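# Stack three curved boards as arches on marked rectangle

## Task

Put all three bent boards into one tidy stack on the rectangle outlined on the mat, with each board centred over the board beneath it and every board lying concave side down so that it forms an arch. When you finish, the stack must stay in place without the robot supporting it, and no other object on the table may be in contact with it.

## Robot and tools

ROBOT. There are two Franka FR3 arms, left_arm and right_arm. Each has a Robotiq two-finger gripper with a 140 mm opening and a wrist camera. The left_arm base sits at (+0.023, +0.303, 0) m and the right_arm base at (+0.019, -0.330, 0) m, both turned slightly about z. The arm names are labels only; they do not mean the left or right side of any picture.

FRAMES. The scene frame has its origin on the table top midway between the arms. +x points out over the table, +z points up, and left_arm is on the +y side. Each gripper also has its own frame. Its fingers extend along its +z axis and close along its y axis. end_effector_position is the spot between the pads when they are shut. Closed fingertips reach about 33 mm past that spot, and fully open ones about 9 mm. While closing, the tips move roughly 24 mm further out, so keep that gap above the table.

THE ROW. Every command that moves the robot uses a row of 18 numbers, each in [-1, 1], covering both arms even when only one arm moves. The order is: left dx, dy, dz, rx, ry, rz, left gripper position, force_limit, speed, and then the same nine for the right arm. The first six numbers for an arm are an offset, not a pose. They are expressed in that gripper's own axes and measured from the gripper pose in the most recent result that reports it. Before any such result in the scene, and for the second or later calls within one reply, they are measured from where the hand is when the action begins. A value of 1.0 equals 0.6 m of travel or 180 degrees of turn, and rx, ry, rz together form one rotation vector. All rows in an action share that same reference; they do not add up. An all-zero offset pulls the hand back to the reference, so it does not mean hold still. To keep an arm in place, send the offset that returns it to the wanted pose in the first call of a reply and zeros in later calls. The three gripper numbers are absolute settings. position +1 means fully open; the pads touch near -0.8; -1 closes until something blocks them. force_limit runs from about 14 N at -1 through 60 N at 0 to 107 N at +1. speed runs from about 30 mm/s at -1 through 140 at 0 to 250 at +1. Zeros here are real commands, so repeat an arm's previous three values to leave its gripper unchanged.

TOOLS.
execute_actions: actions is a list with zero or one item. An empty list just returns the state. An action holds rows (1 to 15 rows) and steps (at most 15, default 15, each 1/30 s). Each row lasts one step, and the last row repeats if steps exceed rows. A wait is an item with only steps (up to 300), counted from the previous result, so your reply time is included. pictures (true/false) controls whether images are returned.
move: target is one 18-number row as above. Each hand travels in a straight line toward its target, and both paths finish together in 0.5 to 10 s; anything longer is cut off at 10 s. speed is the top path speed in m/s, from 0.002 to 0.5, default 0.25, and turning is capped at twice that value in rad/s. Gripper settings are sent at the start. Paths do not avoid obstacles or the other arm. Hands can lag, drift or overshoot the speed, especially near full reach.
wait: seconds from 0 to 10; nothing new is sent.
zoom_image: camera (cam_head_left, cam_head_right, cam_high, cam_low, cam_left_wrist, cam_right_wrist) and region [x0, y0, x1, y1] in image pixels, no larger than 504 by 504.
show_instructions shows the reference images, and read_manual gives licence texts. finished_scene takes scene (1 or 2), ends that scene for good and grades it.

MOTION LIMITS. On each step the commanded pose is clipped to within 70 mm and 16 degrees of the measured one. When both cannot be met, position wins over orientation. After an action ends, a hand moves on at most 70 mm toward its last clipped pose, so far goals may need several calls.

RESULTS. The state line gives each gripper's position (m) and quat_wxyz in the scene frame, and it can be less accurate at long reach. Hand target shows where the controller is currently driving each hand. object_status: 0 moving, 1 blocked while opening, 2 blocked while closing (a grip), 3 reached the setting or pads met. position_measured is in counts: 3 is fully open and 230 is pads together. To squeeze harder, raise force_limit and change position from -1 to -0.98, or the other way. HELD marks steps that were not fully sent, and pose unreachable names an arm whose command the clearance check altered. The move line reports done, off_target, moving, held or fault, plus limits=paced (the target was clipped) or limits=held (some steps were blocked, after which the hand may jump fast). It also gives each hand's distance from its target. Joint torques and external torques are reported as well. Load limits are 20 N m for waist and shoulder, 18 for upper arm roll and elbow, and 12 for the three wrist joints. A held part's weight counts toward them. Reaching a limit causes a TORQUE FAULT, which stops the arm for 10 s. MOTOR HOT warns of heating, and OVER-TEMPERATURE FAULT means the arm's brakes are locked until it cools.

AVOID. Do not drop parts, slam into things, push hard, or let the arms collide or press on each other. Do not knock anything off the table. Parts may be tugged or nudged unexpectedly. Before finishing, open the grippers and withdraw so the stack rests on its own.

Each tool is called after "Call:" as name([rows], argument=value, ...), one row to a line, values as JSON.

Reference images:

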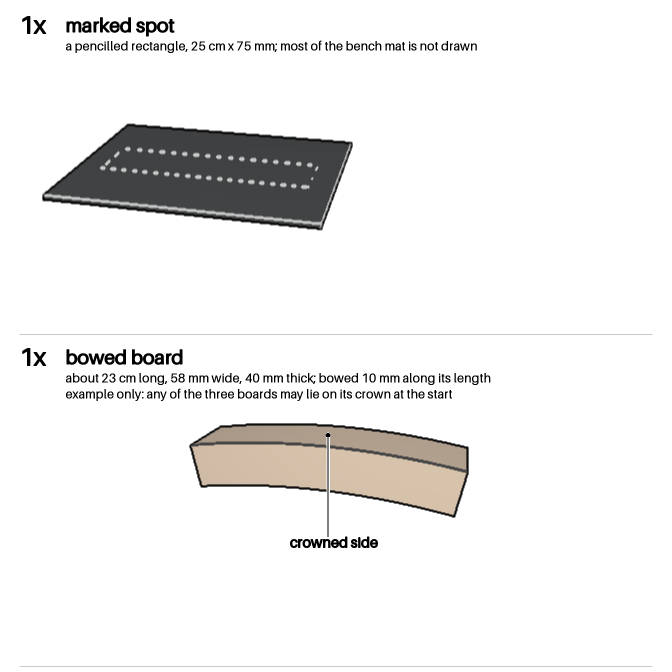

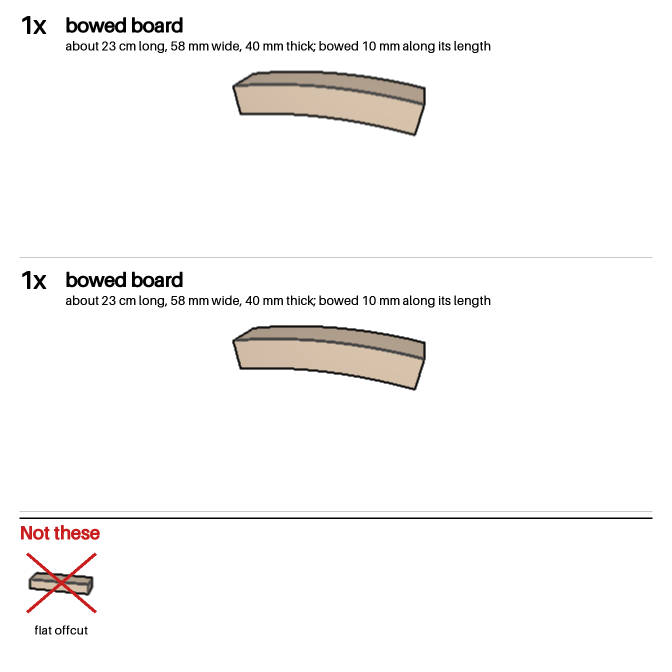

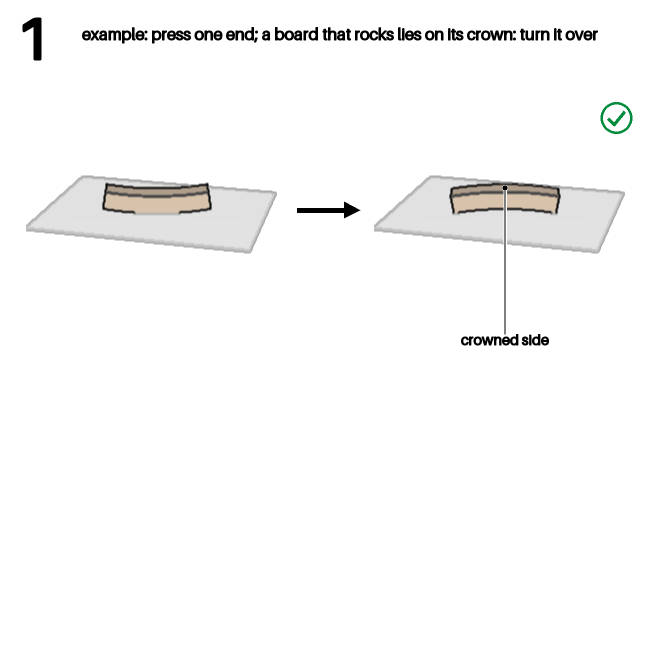

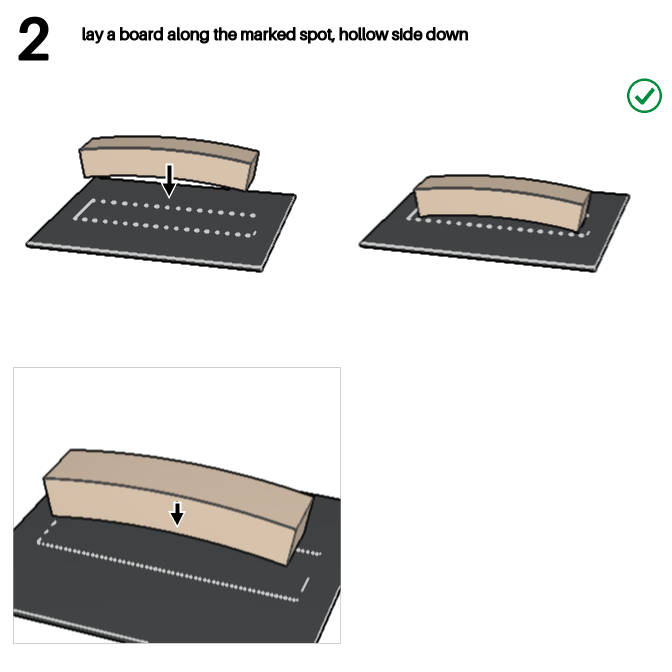

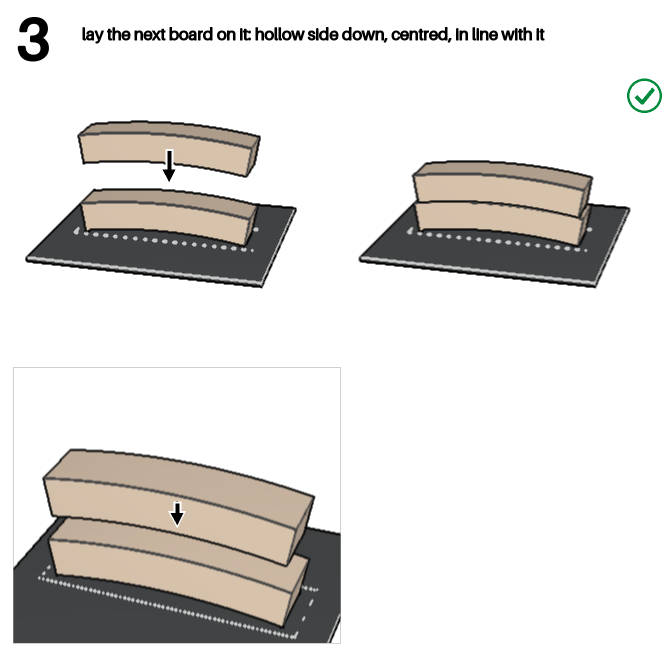

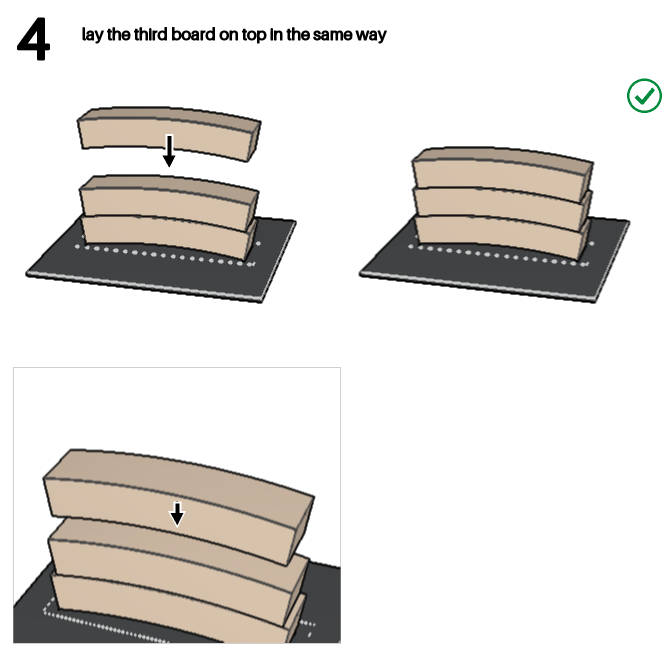

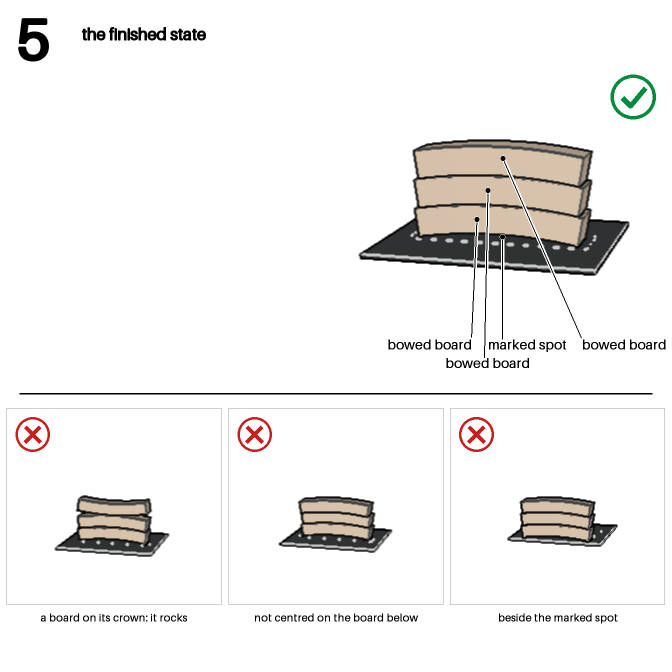

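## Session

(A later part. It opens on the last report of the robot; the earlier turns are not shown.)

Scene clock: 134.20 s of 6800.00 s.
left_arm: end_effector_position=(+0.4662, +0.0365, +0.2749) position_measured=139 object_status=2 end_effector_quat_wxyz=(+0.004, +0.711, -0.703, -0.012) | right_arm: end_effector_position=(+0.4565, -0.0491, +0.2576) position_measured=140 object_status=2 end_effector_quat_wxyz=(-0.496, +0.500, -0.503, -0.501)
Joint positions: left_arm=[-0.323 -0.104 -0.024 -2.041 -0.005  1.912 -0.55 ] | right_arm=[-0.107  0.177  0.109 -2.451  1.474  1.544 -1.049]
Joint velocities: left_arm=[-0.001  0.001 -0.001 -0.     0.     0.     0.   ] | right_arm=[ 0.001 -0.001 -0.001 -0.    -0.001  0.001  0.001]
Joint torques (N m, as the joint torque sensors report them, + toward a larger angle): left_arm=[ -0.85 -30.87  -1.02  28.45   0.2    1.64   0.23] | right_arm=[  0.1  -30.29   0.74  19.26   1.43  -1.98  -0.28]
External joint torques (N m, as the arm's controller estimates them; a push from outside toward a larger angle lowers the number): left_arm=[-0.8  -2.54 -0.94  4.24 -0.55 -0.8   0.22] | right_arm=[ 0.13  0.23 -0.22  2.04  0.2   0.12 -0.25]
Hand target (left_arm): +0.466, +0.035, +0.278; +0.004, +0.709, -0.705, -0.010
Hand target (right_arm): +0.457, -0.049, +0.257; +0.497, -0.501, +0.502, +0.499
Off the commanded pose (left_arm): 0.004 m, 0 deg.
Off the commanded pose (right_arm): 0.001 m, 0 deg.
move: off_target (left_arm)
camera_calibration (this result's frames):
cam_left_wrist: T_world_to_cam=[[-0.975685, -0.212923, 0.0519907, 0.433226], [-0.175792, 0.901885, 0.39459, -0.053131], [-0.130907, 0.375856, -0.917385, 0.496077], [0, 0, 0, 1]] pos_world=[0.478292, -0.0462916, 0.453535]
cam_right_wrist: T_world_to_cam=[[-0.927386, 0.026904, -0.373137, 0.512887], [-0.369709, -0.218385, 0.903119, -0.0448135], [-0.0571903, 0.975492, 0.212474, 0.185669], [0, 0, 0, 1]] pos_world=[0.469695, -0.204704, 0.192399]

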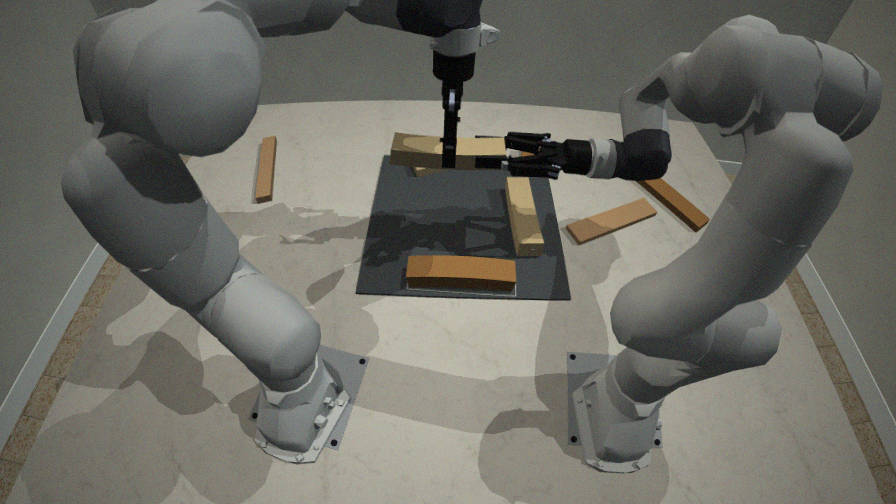

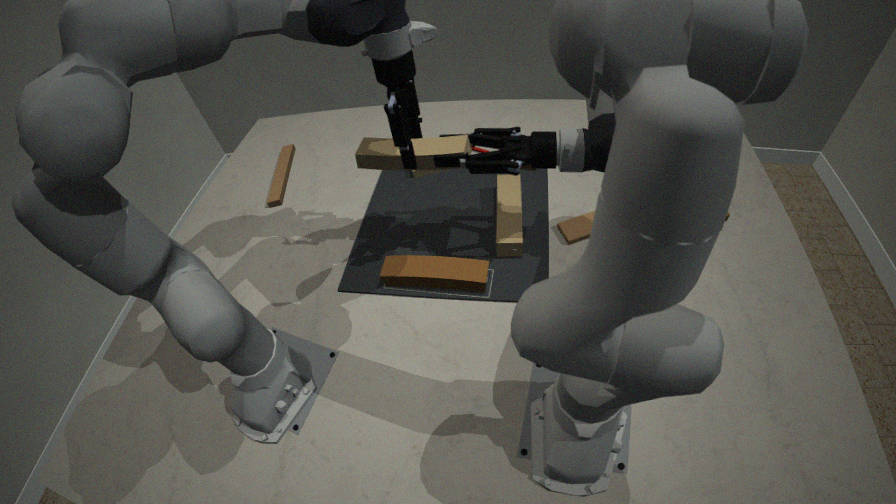

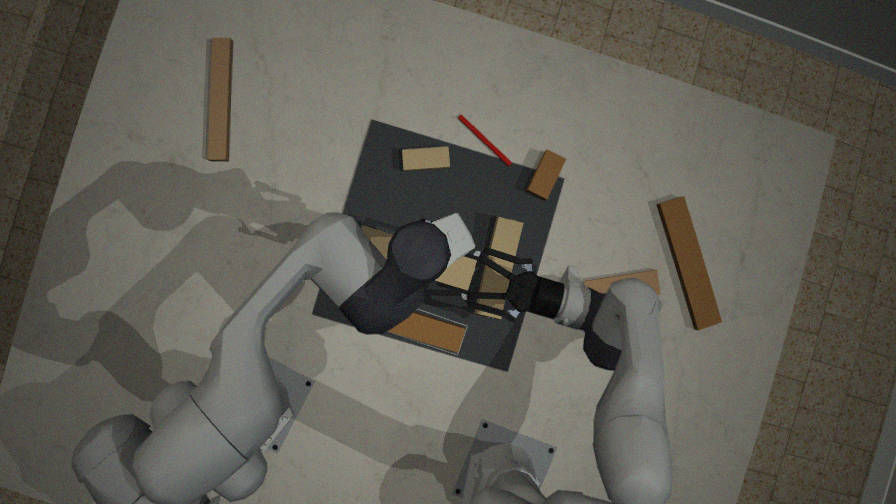

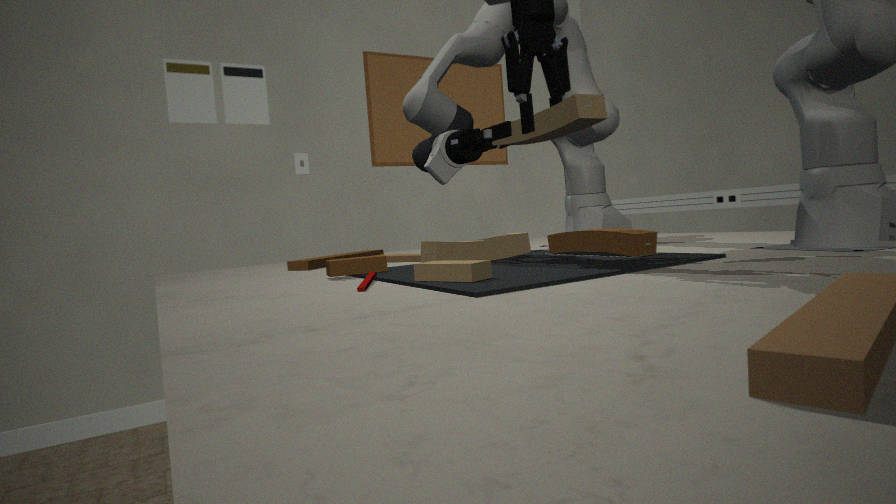

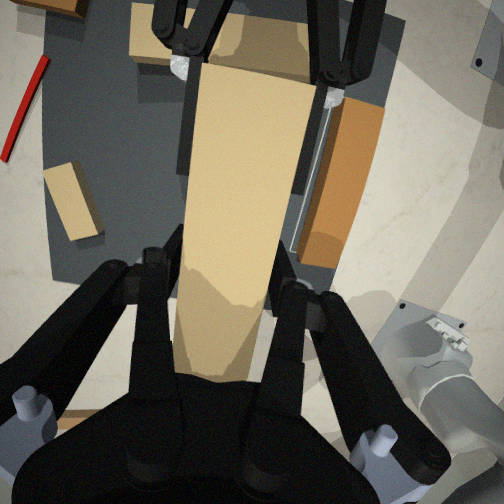

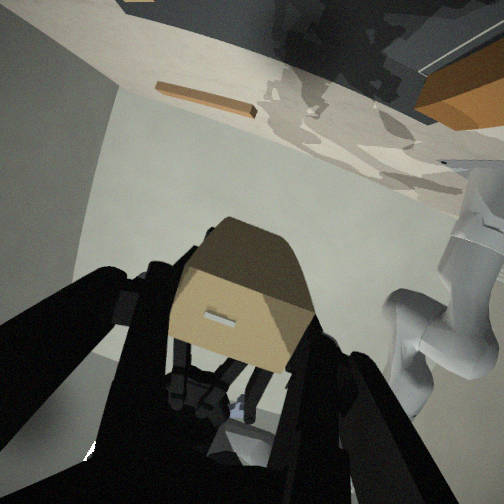

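Call:
execute_actions([
  {"rows":[[0,0,0,0,0,0,0.8,0,0.3,0,0,0,0,0,0,-1,0.7,-0.3]]},
], pictures=false)

Call:
move(target=[-0.005,0,-0.015,0.007,0.004,0,0.8,0,0.3,-0.006,0,0,0,0,0.99,-1,0.7,-0.3], speed=0.5)

Call:
zoom_image(camera="cam_low", region=[400,60,640,200])

Scene clock: 141.87 s of 6800.00 s.
left_arm: end_effector_position=(+0.4662, +0.0365, +0.2747) position_measured=28 object_status=0 end_effector_quat_wxyz=(+0.004, +0.711, -0.703, -0.012) | right_arm: end_effector_position=(+0.4573, -0.0497, +0.2555) position_measured=140 object_status=2 end_effector_quat_wxyz=(-0.495, +0.500, -0.505, -0.500)
Joint positions: left_arm=[-0.323 -0.104 -0.024 -2.041 -0.005  1.912 -0.55 ] | right_arm=[-0.107  0.178  0.109 -2.451  1.474  1.55  -1.048]
Joint velocities: left_arm=[-0.001 -0.     0.001 -0.001  0.     0.     0.   ] | right_arm=[0.001 0.001 0.001 0.    0.001 0.002 0.   ]
Joint torques (N m, as the joint torque sensors report them, + toward a larger angle): left_arm=[  0.23 -28.69   0.01  25.5    0.62   2.24   0.13] | right_arm=[ -0.7  -30.78   1.24  18.24   1.3   -3.26  -0.07]
External joint torques (N m, as the arm's controller estimates them; a push from outside toward a larger angle lowers the number): left_arm=[ 0.22 -0.18  0.02  1.19 -0.15 -0.22  0.12] | right_arm=[-0.71 -0.34  0.23  1.06  0.07 -1.16 -0.04]
Hand target (left_arm): +0.466, +0.037, +0.275; +0.004, +0.711, -0.703, -0.012
Hand target (right_arm): +0.457, -0.049, +0.258; +0.496, -0.500, +0.503, +0.501
Off the commanded pose (left_arm): 0.000 m, 0 deg.
Off the commanded pose (right_arm): 0.002 m, 0 deg.
Steps of this call (steps 1 to 90: nothing new was sent; then 4.17 s passed at rest; steps 91 to 105: all 15 steps of this action). Readings (end_effector_position | what the end effector reports):
91: left_arm (+0.4662, +0.0365, +0.2748) | right_arm (+0.4565, -0.0491, +0.2576) | left_arm position_measured=139 object_status=0 | right_arm position_measured=140 object_status=2
92: left_arm (+0.4661, +0.0365, +0.2746) | right_arm (+0.4566, -0.0492, +0.2574) | left_arm position_measured=139 object_status=0 | right_arm position_measured=140 object_status=2
94: left_arm (+0.4661, +0.0365, +0.2746) | right_arm (+0.4568, -0.0493, +0.2566) | left_arm position_measured=114 object_status=0 | right_arm position_measured=140 object_status=2
98: left_arm (+0.4662, +0.0365, +0.2747) | right_arm (+0.4571, -0.0495, +0.2559) | left_arm position_measured=76 object_status=0 | right_arm position_measured=140 object_status=2
105: the state above

Scene clock: 147.17 s of 6800.00 s.
left_arm: end_effector_position=(+0.4646, +0.0380, +0.2834) position_measured=28 object_status=3 end_effector_quat_wxyz=(+0.001, +0.712, -0.703, -0.002) | right_arm: end_effector_position=(+0.4561, -0.0500, +0.2539) position_measured=140 object_status=2 end_effector_quat_wxyz=(+0.489, -0.498, -0.509, -0.503)
Joint positions: left_arm=[-0.323 -0.134 -0.023 -2.057 -0.005  1.919 -0.55 ] | right_arm=[-0.108  0.174  0.109 -2.458  1.474  1.556  2.056]
Joint velocities: left_arm=[-0.001 -0.    -0.     0.    -0.002  0.001  0.   ] | right_arm=[-0.001 -0.001 -0.001 -0.001 -0.001  0.     0.031]
Joint torques (N m, as the joint torque sensors report them, + toward a larger angle): left_arm=[  1.2  -28.5    1.32  25.16   0.78   2.84   0.35] | right_arm=[ -0.61 -32.69   0.73  21.56   1.31  -3.18   0.24]
External joint torques (N m, as the arm's controller estimates them; a push from outside toward a larger angle lowers the number): left_arm=[ 1.14 -1.01  1.28  0.77  0.01  0.33  0.35] | right_arm=[-0.54 -2.4  -0.18  4.43  0.09 -1.1   0.21]
Hand target (left_arm): +0.466, +0.039, +0.284; +0.001, +0.711, -0.703, +0.000
Hand target (right_arm): +0.457, -0.050, +0.259; +0.492, -0.497, -0.508, -0.503
Off the commanded pose (left_arm): 0.002 m, 0 deg.
Off the commanded pose (right_arm): 0.005 m, 0 deg.
move: off_target (right_arm); limits=paced
camera_calibration (this result's frames):
cam_left_wrist: T_world_to_cam=[[-0.976315, -0.213325, 0.0360842, 0.4363], [-0.183793, 0.905751, 0.381884, -0.0509132], [-0.114149, 0.366207, -0.923506, 0.497434], [0, 0, 0, 1]] pos_world=[0.47339, -0.042975, 0.463082]
cam_right_wrist: T_world_to_cam=[[0.914388, 0.0340948, 0.4034, -0.525698], [0.399509, -0.237147, -0.885525, 0.0604906], [0.0654733, 0.970875, -0.230465, 0.243541], [0, 0, 0, 1]] pos_world=[0.44058, -0.20418, 0.32176]

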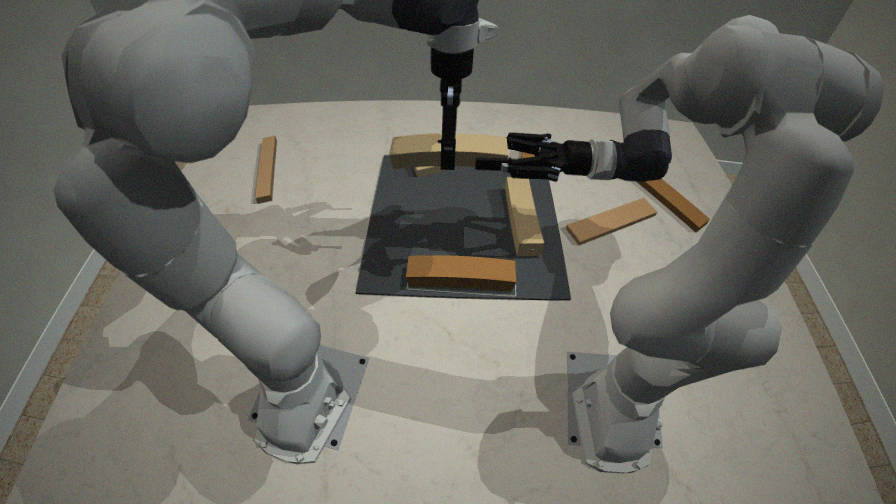

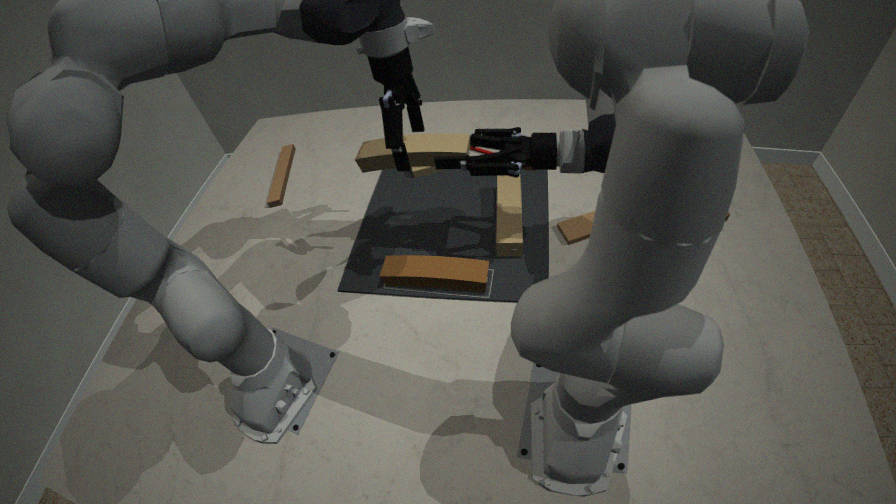

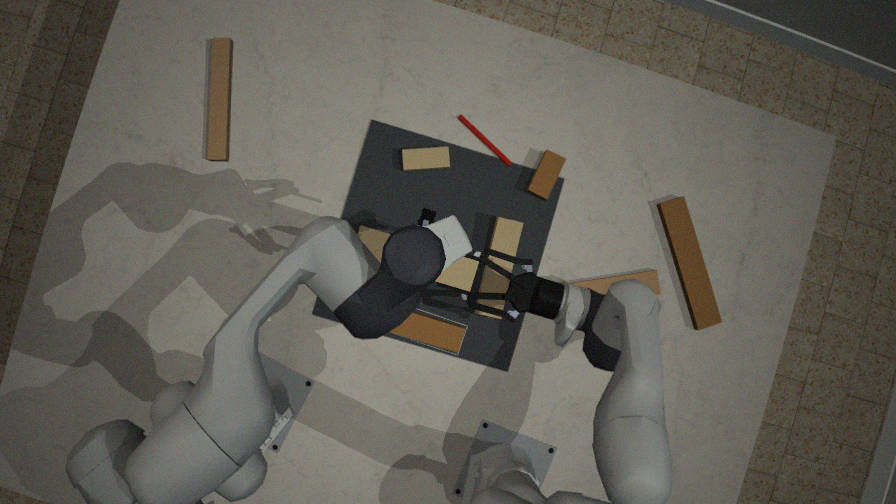

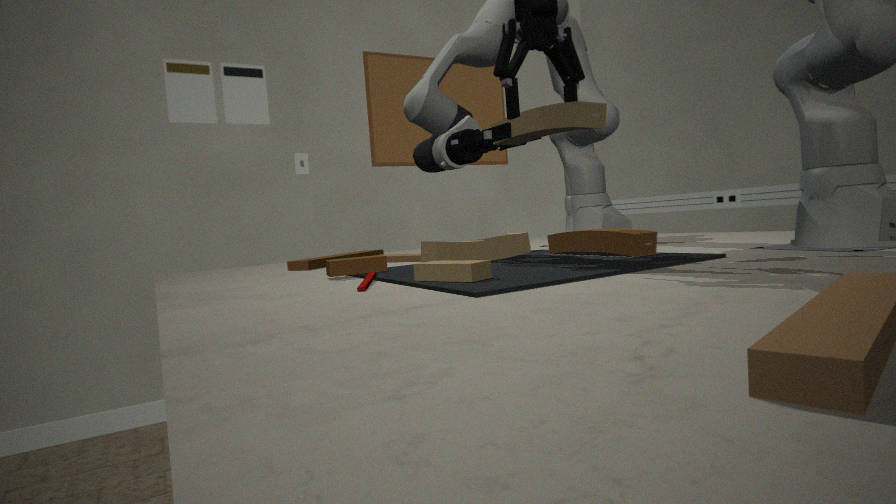

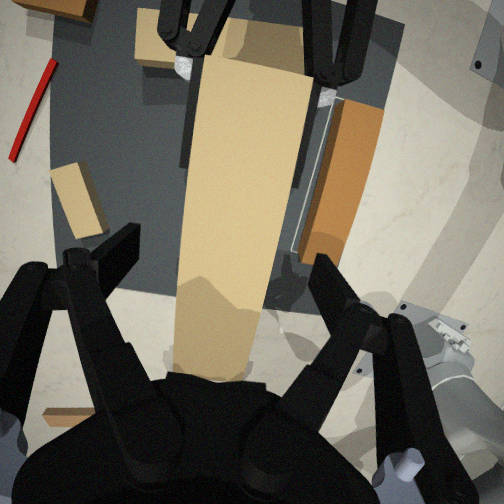

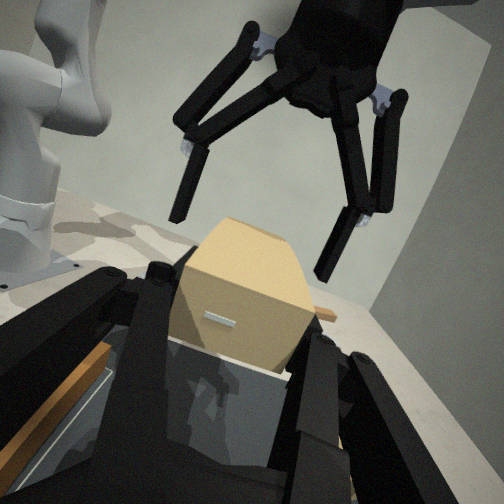

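Region (400, 60, 640, 200) of cam_low's 896x504 image, scaled by 2.100, with more detail than that image has; it fills the top 294 rows of this view, and the rest is white.

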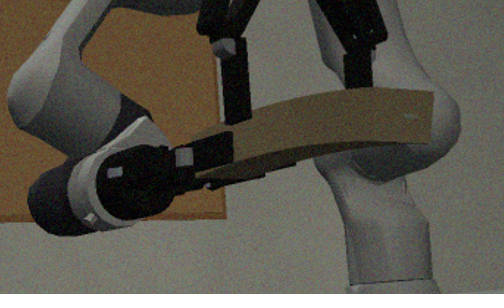

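Call:
move(target=[0,0,0,0,0,0,0.4,0,0,0.006,0,0,0,0.016,0.009,-1,0.7,-0.3], speed=0.05)

Call:
move(target=[0,0,0,0,0,0,-1,0,-0.3,0.004,0,0,0,0.002,0,-1,0.7,-0.3])

Scene clock: 157.70 s of 6800.00 s.
left_arm: end_effector_position=(+0.4646, +0.0380, +0.2834) position_measured=78 object_status=3 end_effector_quat_wxyz=(+0.001, +0.712, -0.703, -0.002) | right_arm: end_effector_position=(+0.4547, -0.0511, +0.2503) position_measured=140 object_status=2 end_effector_quat_wxyz=(+0.507, -0.500, -0.491, -0.502)
Joint positions: left_arm=[-0.323 -0.134 -0.023 -2.057 -0.005  1.919 -0.55 ] | right_arm=[-0.116  0.208  0.109 -2.455  1.481  1.529  2.064]
Joint velocities: left_arm=[ 0.001 -0.    -0.     0.     0.    -0.    -0.   ] | right_arm=[-0.     0.001  0.     0.003  0.006 -0.021 -0.003]
Joint torques (N m, as the joint torque sensors report them, + toward a larger angle): left_arm=[  0.08 -27.57  -0.16  25.83   0.66   2.3    0.08] | right_arm=[ -1.42 -31.1    1.96  20.26   2.76  -4.19  -0.17]
External joint torques (N m, as the arm's controller estimates them; a push from outside toward a larger angle lowers the number): left_arm=[ 0.03 -0.13 -0.18  1.47 -0.11 -0.2   0.08] | right_arm=[-1.53 -0.18  0.67  3.65  1.58 -1.97 -0.19]
Hand target (left_arm): +0.465, +0.038, +0.283; +0.001, +0.712, -0.703, -0.002
Hand target (right_arm): +0.456, -0.050, +0.258; +0.509, -0.493, -0.490, -0.509
Off the commanded pose (left_arm): 0.000 m, 0 deg.
Off the commanded pose (right_arm): 0.007 m, 1 deg.
After step 90, 6.77 s passed at rest.
move: off_target (right_arm)
camera_calibration (this result's frames):
cam_left_wrist: T_world_to_cam=[[-0.976294, -0.21342, 0.0360784, 0.436323], [-0.183886, 0.905741, 0.381863, -0.0508993], [-0.114175, 0.366177, -0.923514, 0.497423], [0, 0, 0, 1]] pos_world=[0.473414, -0.0429229, 0.463072]
cam_right_wrist: T_world_to_cam=[[0.92947, 0.0193277, 0.368391, -0.521767], [0.364154, -0.207712, -0.907881, 0.0808351], [0.0589719, 0.977999, -0.2001, 0.239599], [0, 0, 0, 1]] pos_world=[0.441401, -0.207453, 0.313547]

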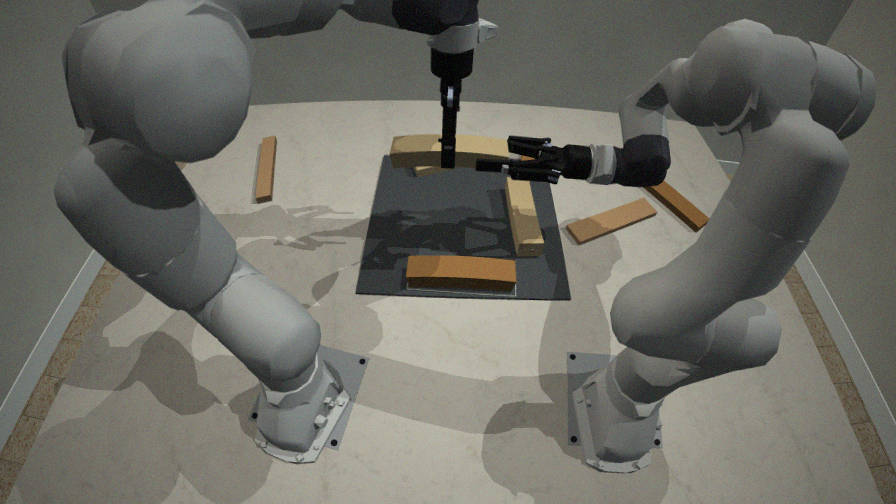

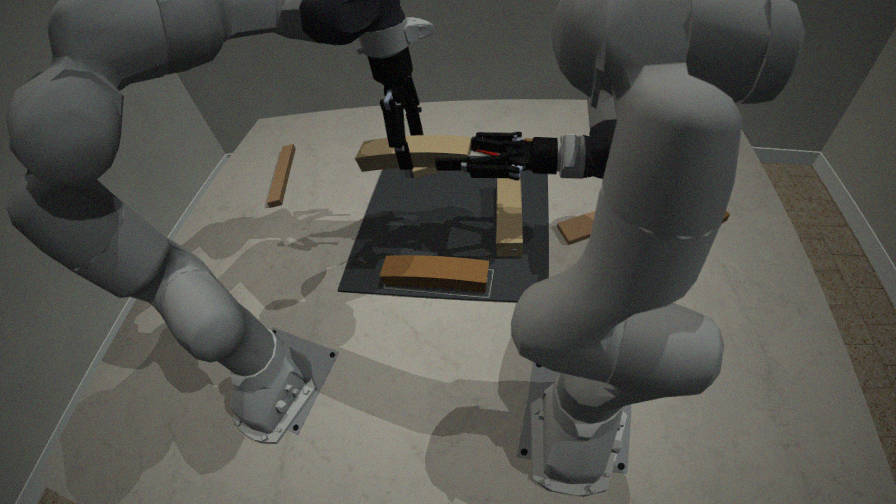

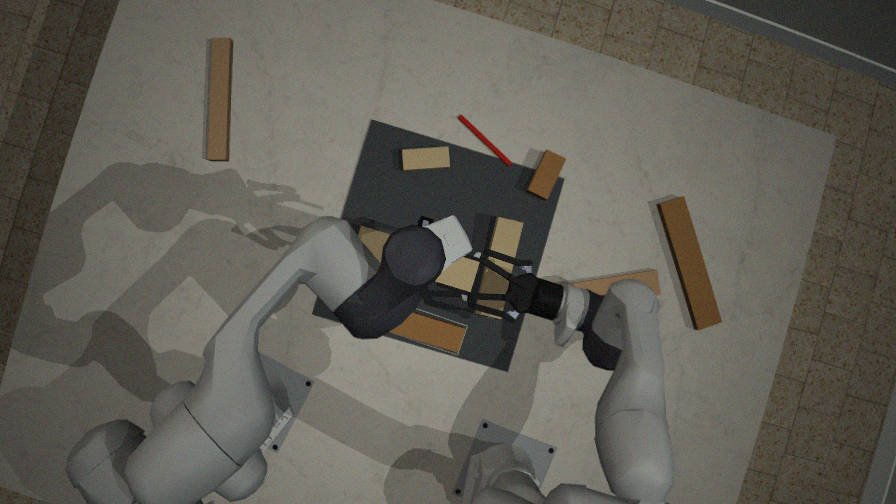

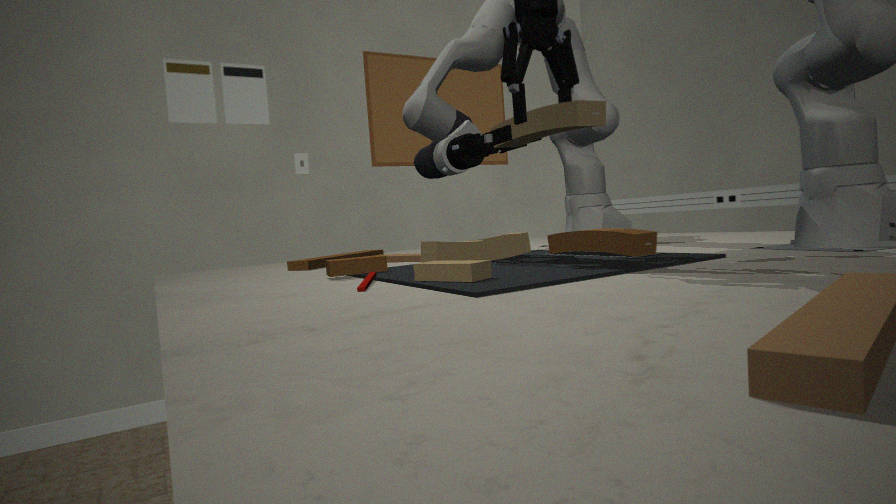

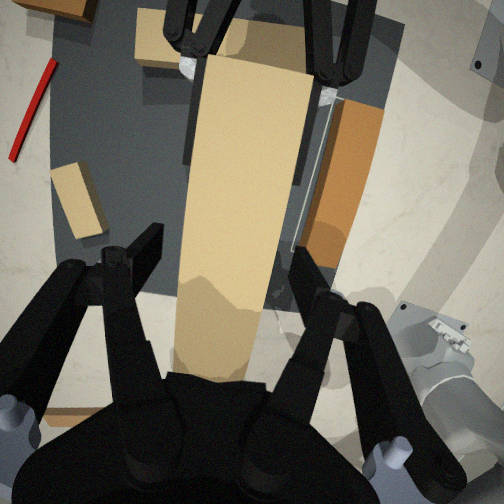

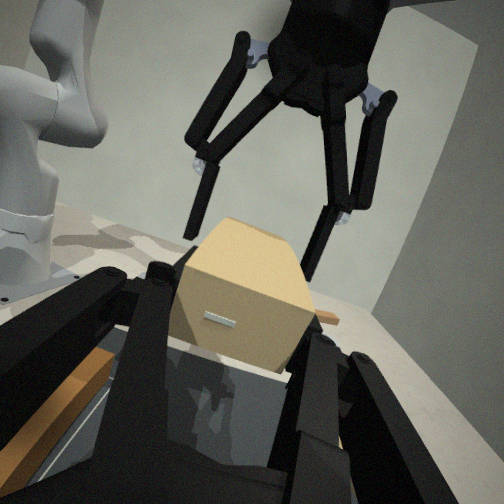

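Scene clock: 158.40 s of 6800.00 s.
left_arm: end_effector_position=(+0.4649, +0.0380, +0.2836) position_measured=139 object_status=2 end_effector_quat_wxyz=(+0.001, +0.712, -0.703, -0.001) | right_arm: end_effector_position=(+0.4548, -0.0514, +0.2487) position_measured=140 object_status=2 end_effector_quat_wxyz=(+0.505, -0.501, -0.492, -0.502)
Joint positions: left_arm=[-0.323 -0.134 -0.023 -2.057 -0.004  1.92  -0.55 ] | right_arm=[-0.116  0.209  0.109 -2.456  1.48   1.533  2.063]
Joint velocities: left_arm=[-0.    -0.     0.001  0.    -0.002  0.001  0.   ] | right_arm=[ 0.001 -0.001 -0.001  0.     0.     0.    -0.   ]
Joint torques (N m, as the joint torque sensors report them, + toward a larger angle): left_arm=[  0.25 -27.82  -0.22  25.73   0.58   2.21   0.04] | right_arm=[ -0.87 -31.15   0.94  17.87   1.98  -3.89   0.18]
External joint torques (N m, as the arm's controller estimates them; a push from outside toward a larger angle lowers the number): left_arm=[ 0.2  -0.37 -0.25  1.4  -0.19 -0.3   0.04] | right_arm=[-0.87 -0.33 -0.23  1.31  0.81 -1.7   0.15]
Hand target (left_arm): +0.465, +0.038, +0.283; +0.001, +0.712, -0.703, -0.002
Hand target (right_arm): +0.455, -0.051, +0.253; +0.508, -0.499, -0.489, -0.504
Off the commanded pose (left_arm): 0.000 m, 0 deg.
Off the commanded pose (right_arm): 0.004 m, 1 deg.
move: off_target (right_arm)
camera_calibration (this result's frames):
cam_left_wrist: T_world_to_cam=[[-0.976311, -0.213472, 0.0352959, 0.436862], [-0.184254, 0.905777, 0.381601, -0.0506907], [-0.113431, 0.366058, -0.923653, 0.497295], [0, 0, 0, 1]] pos_world=[0.473582, -0.0428661, 0.463252]
cam_right_wrist: T_world_to_cam=[[0.929172, 0.0198824, 0.369112, -0.521297], [0.364727, -0.211677, -0.906734, 0.0784675], [0.0601045, 0.977137, -0.203936, 0.239969], [0, 0, 0, 1]] pos_world=[0.441332, -0.207508, 0.312504]

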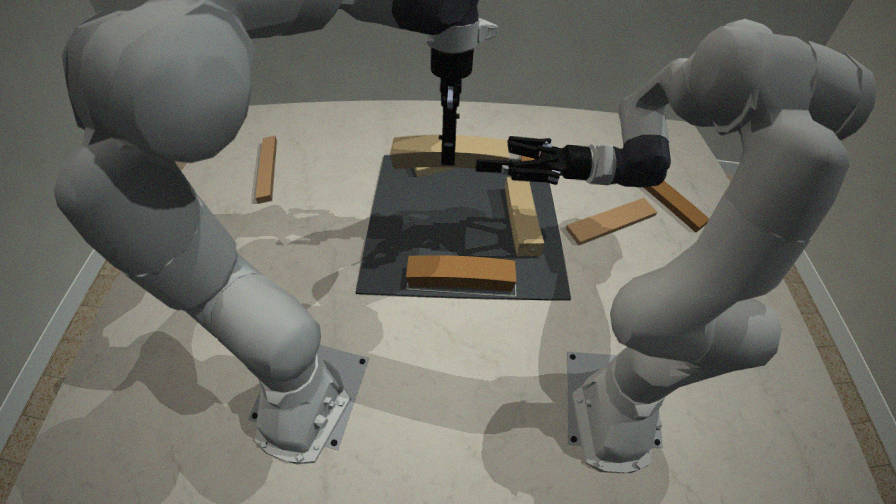

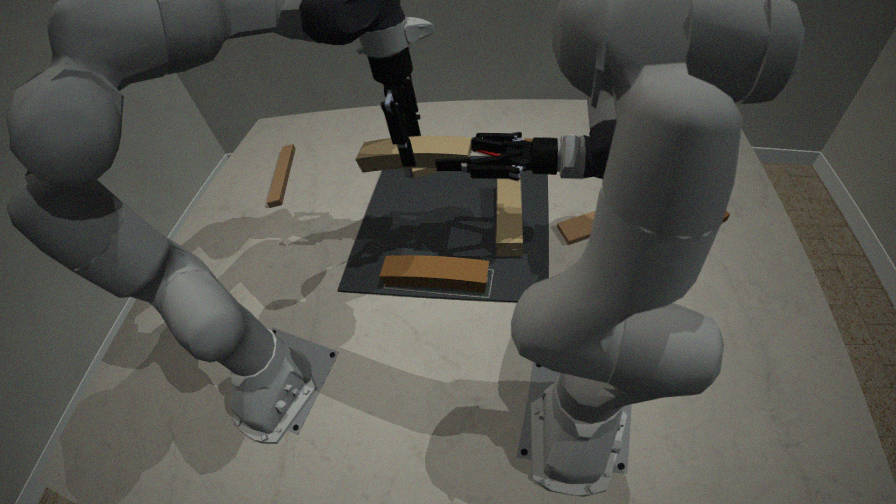

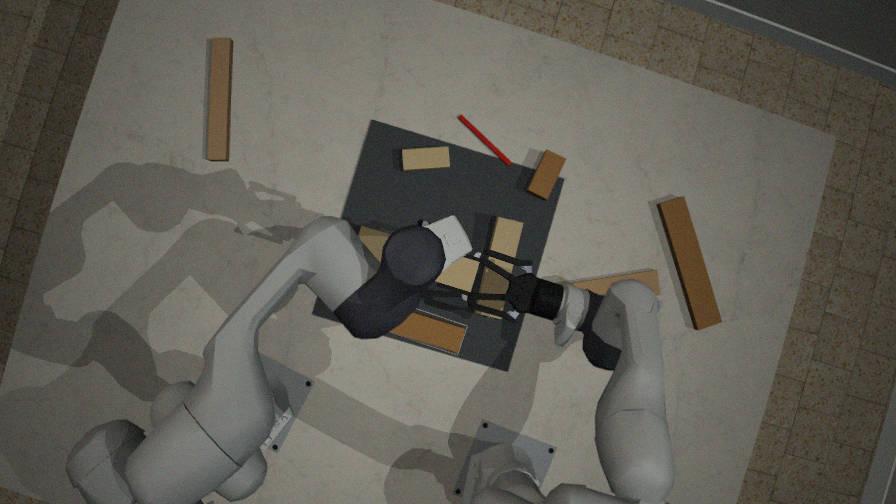

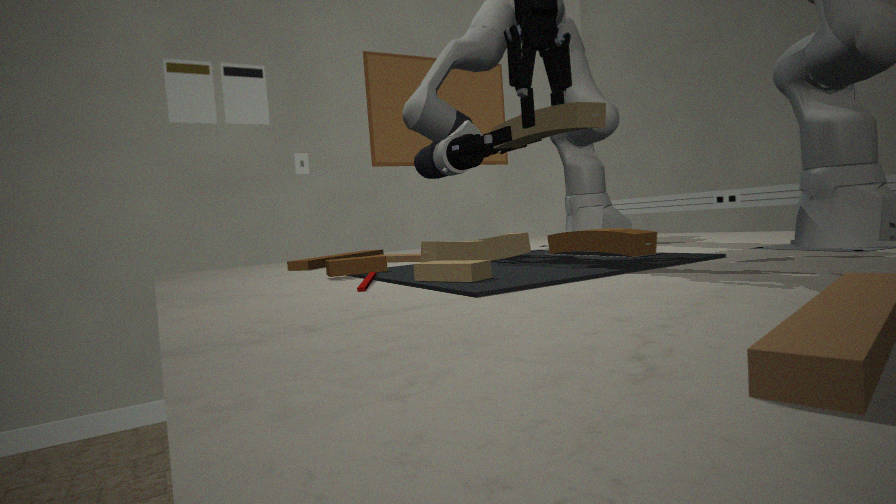

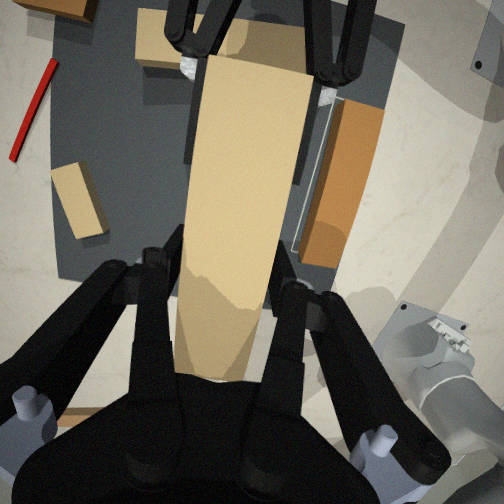

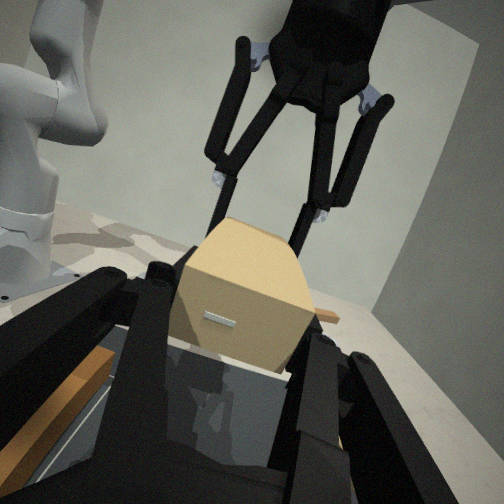

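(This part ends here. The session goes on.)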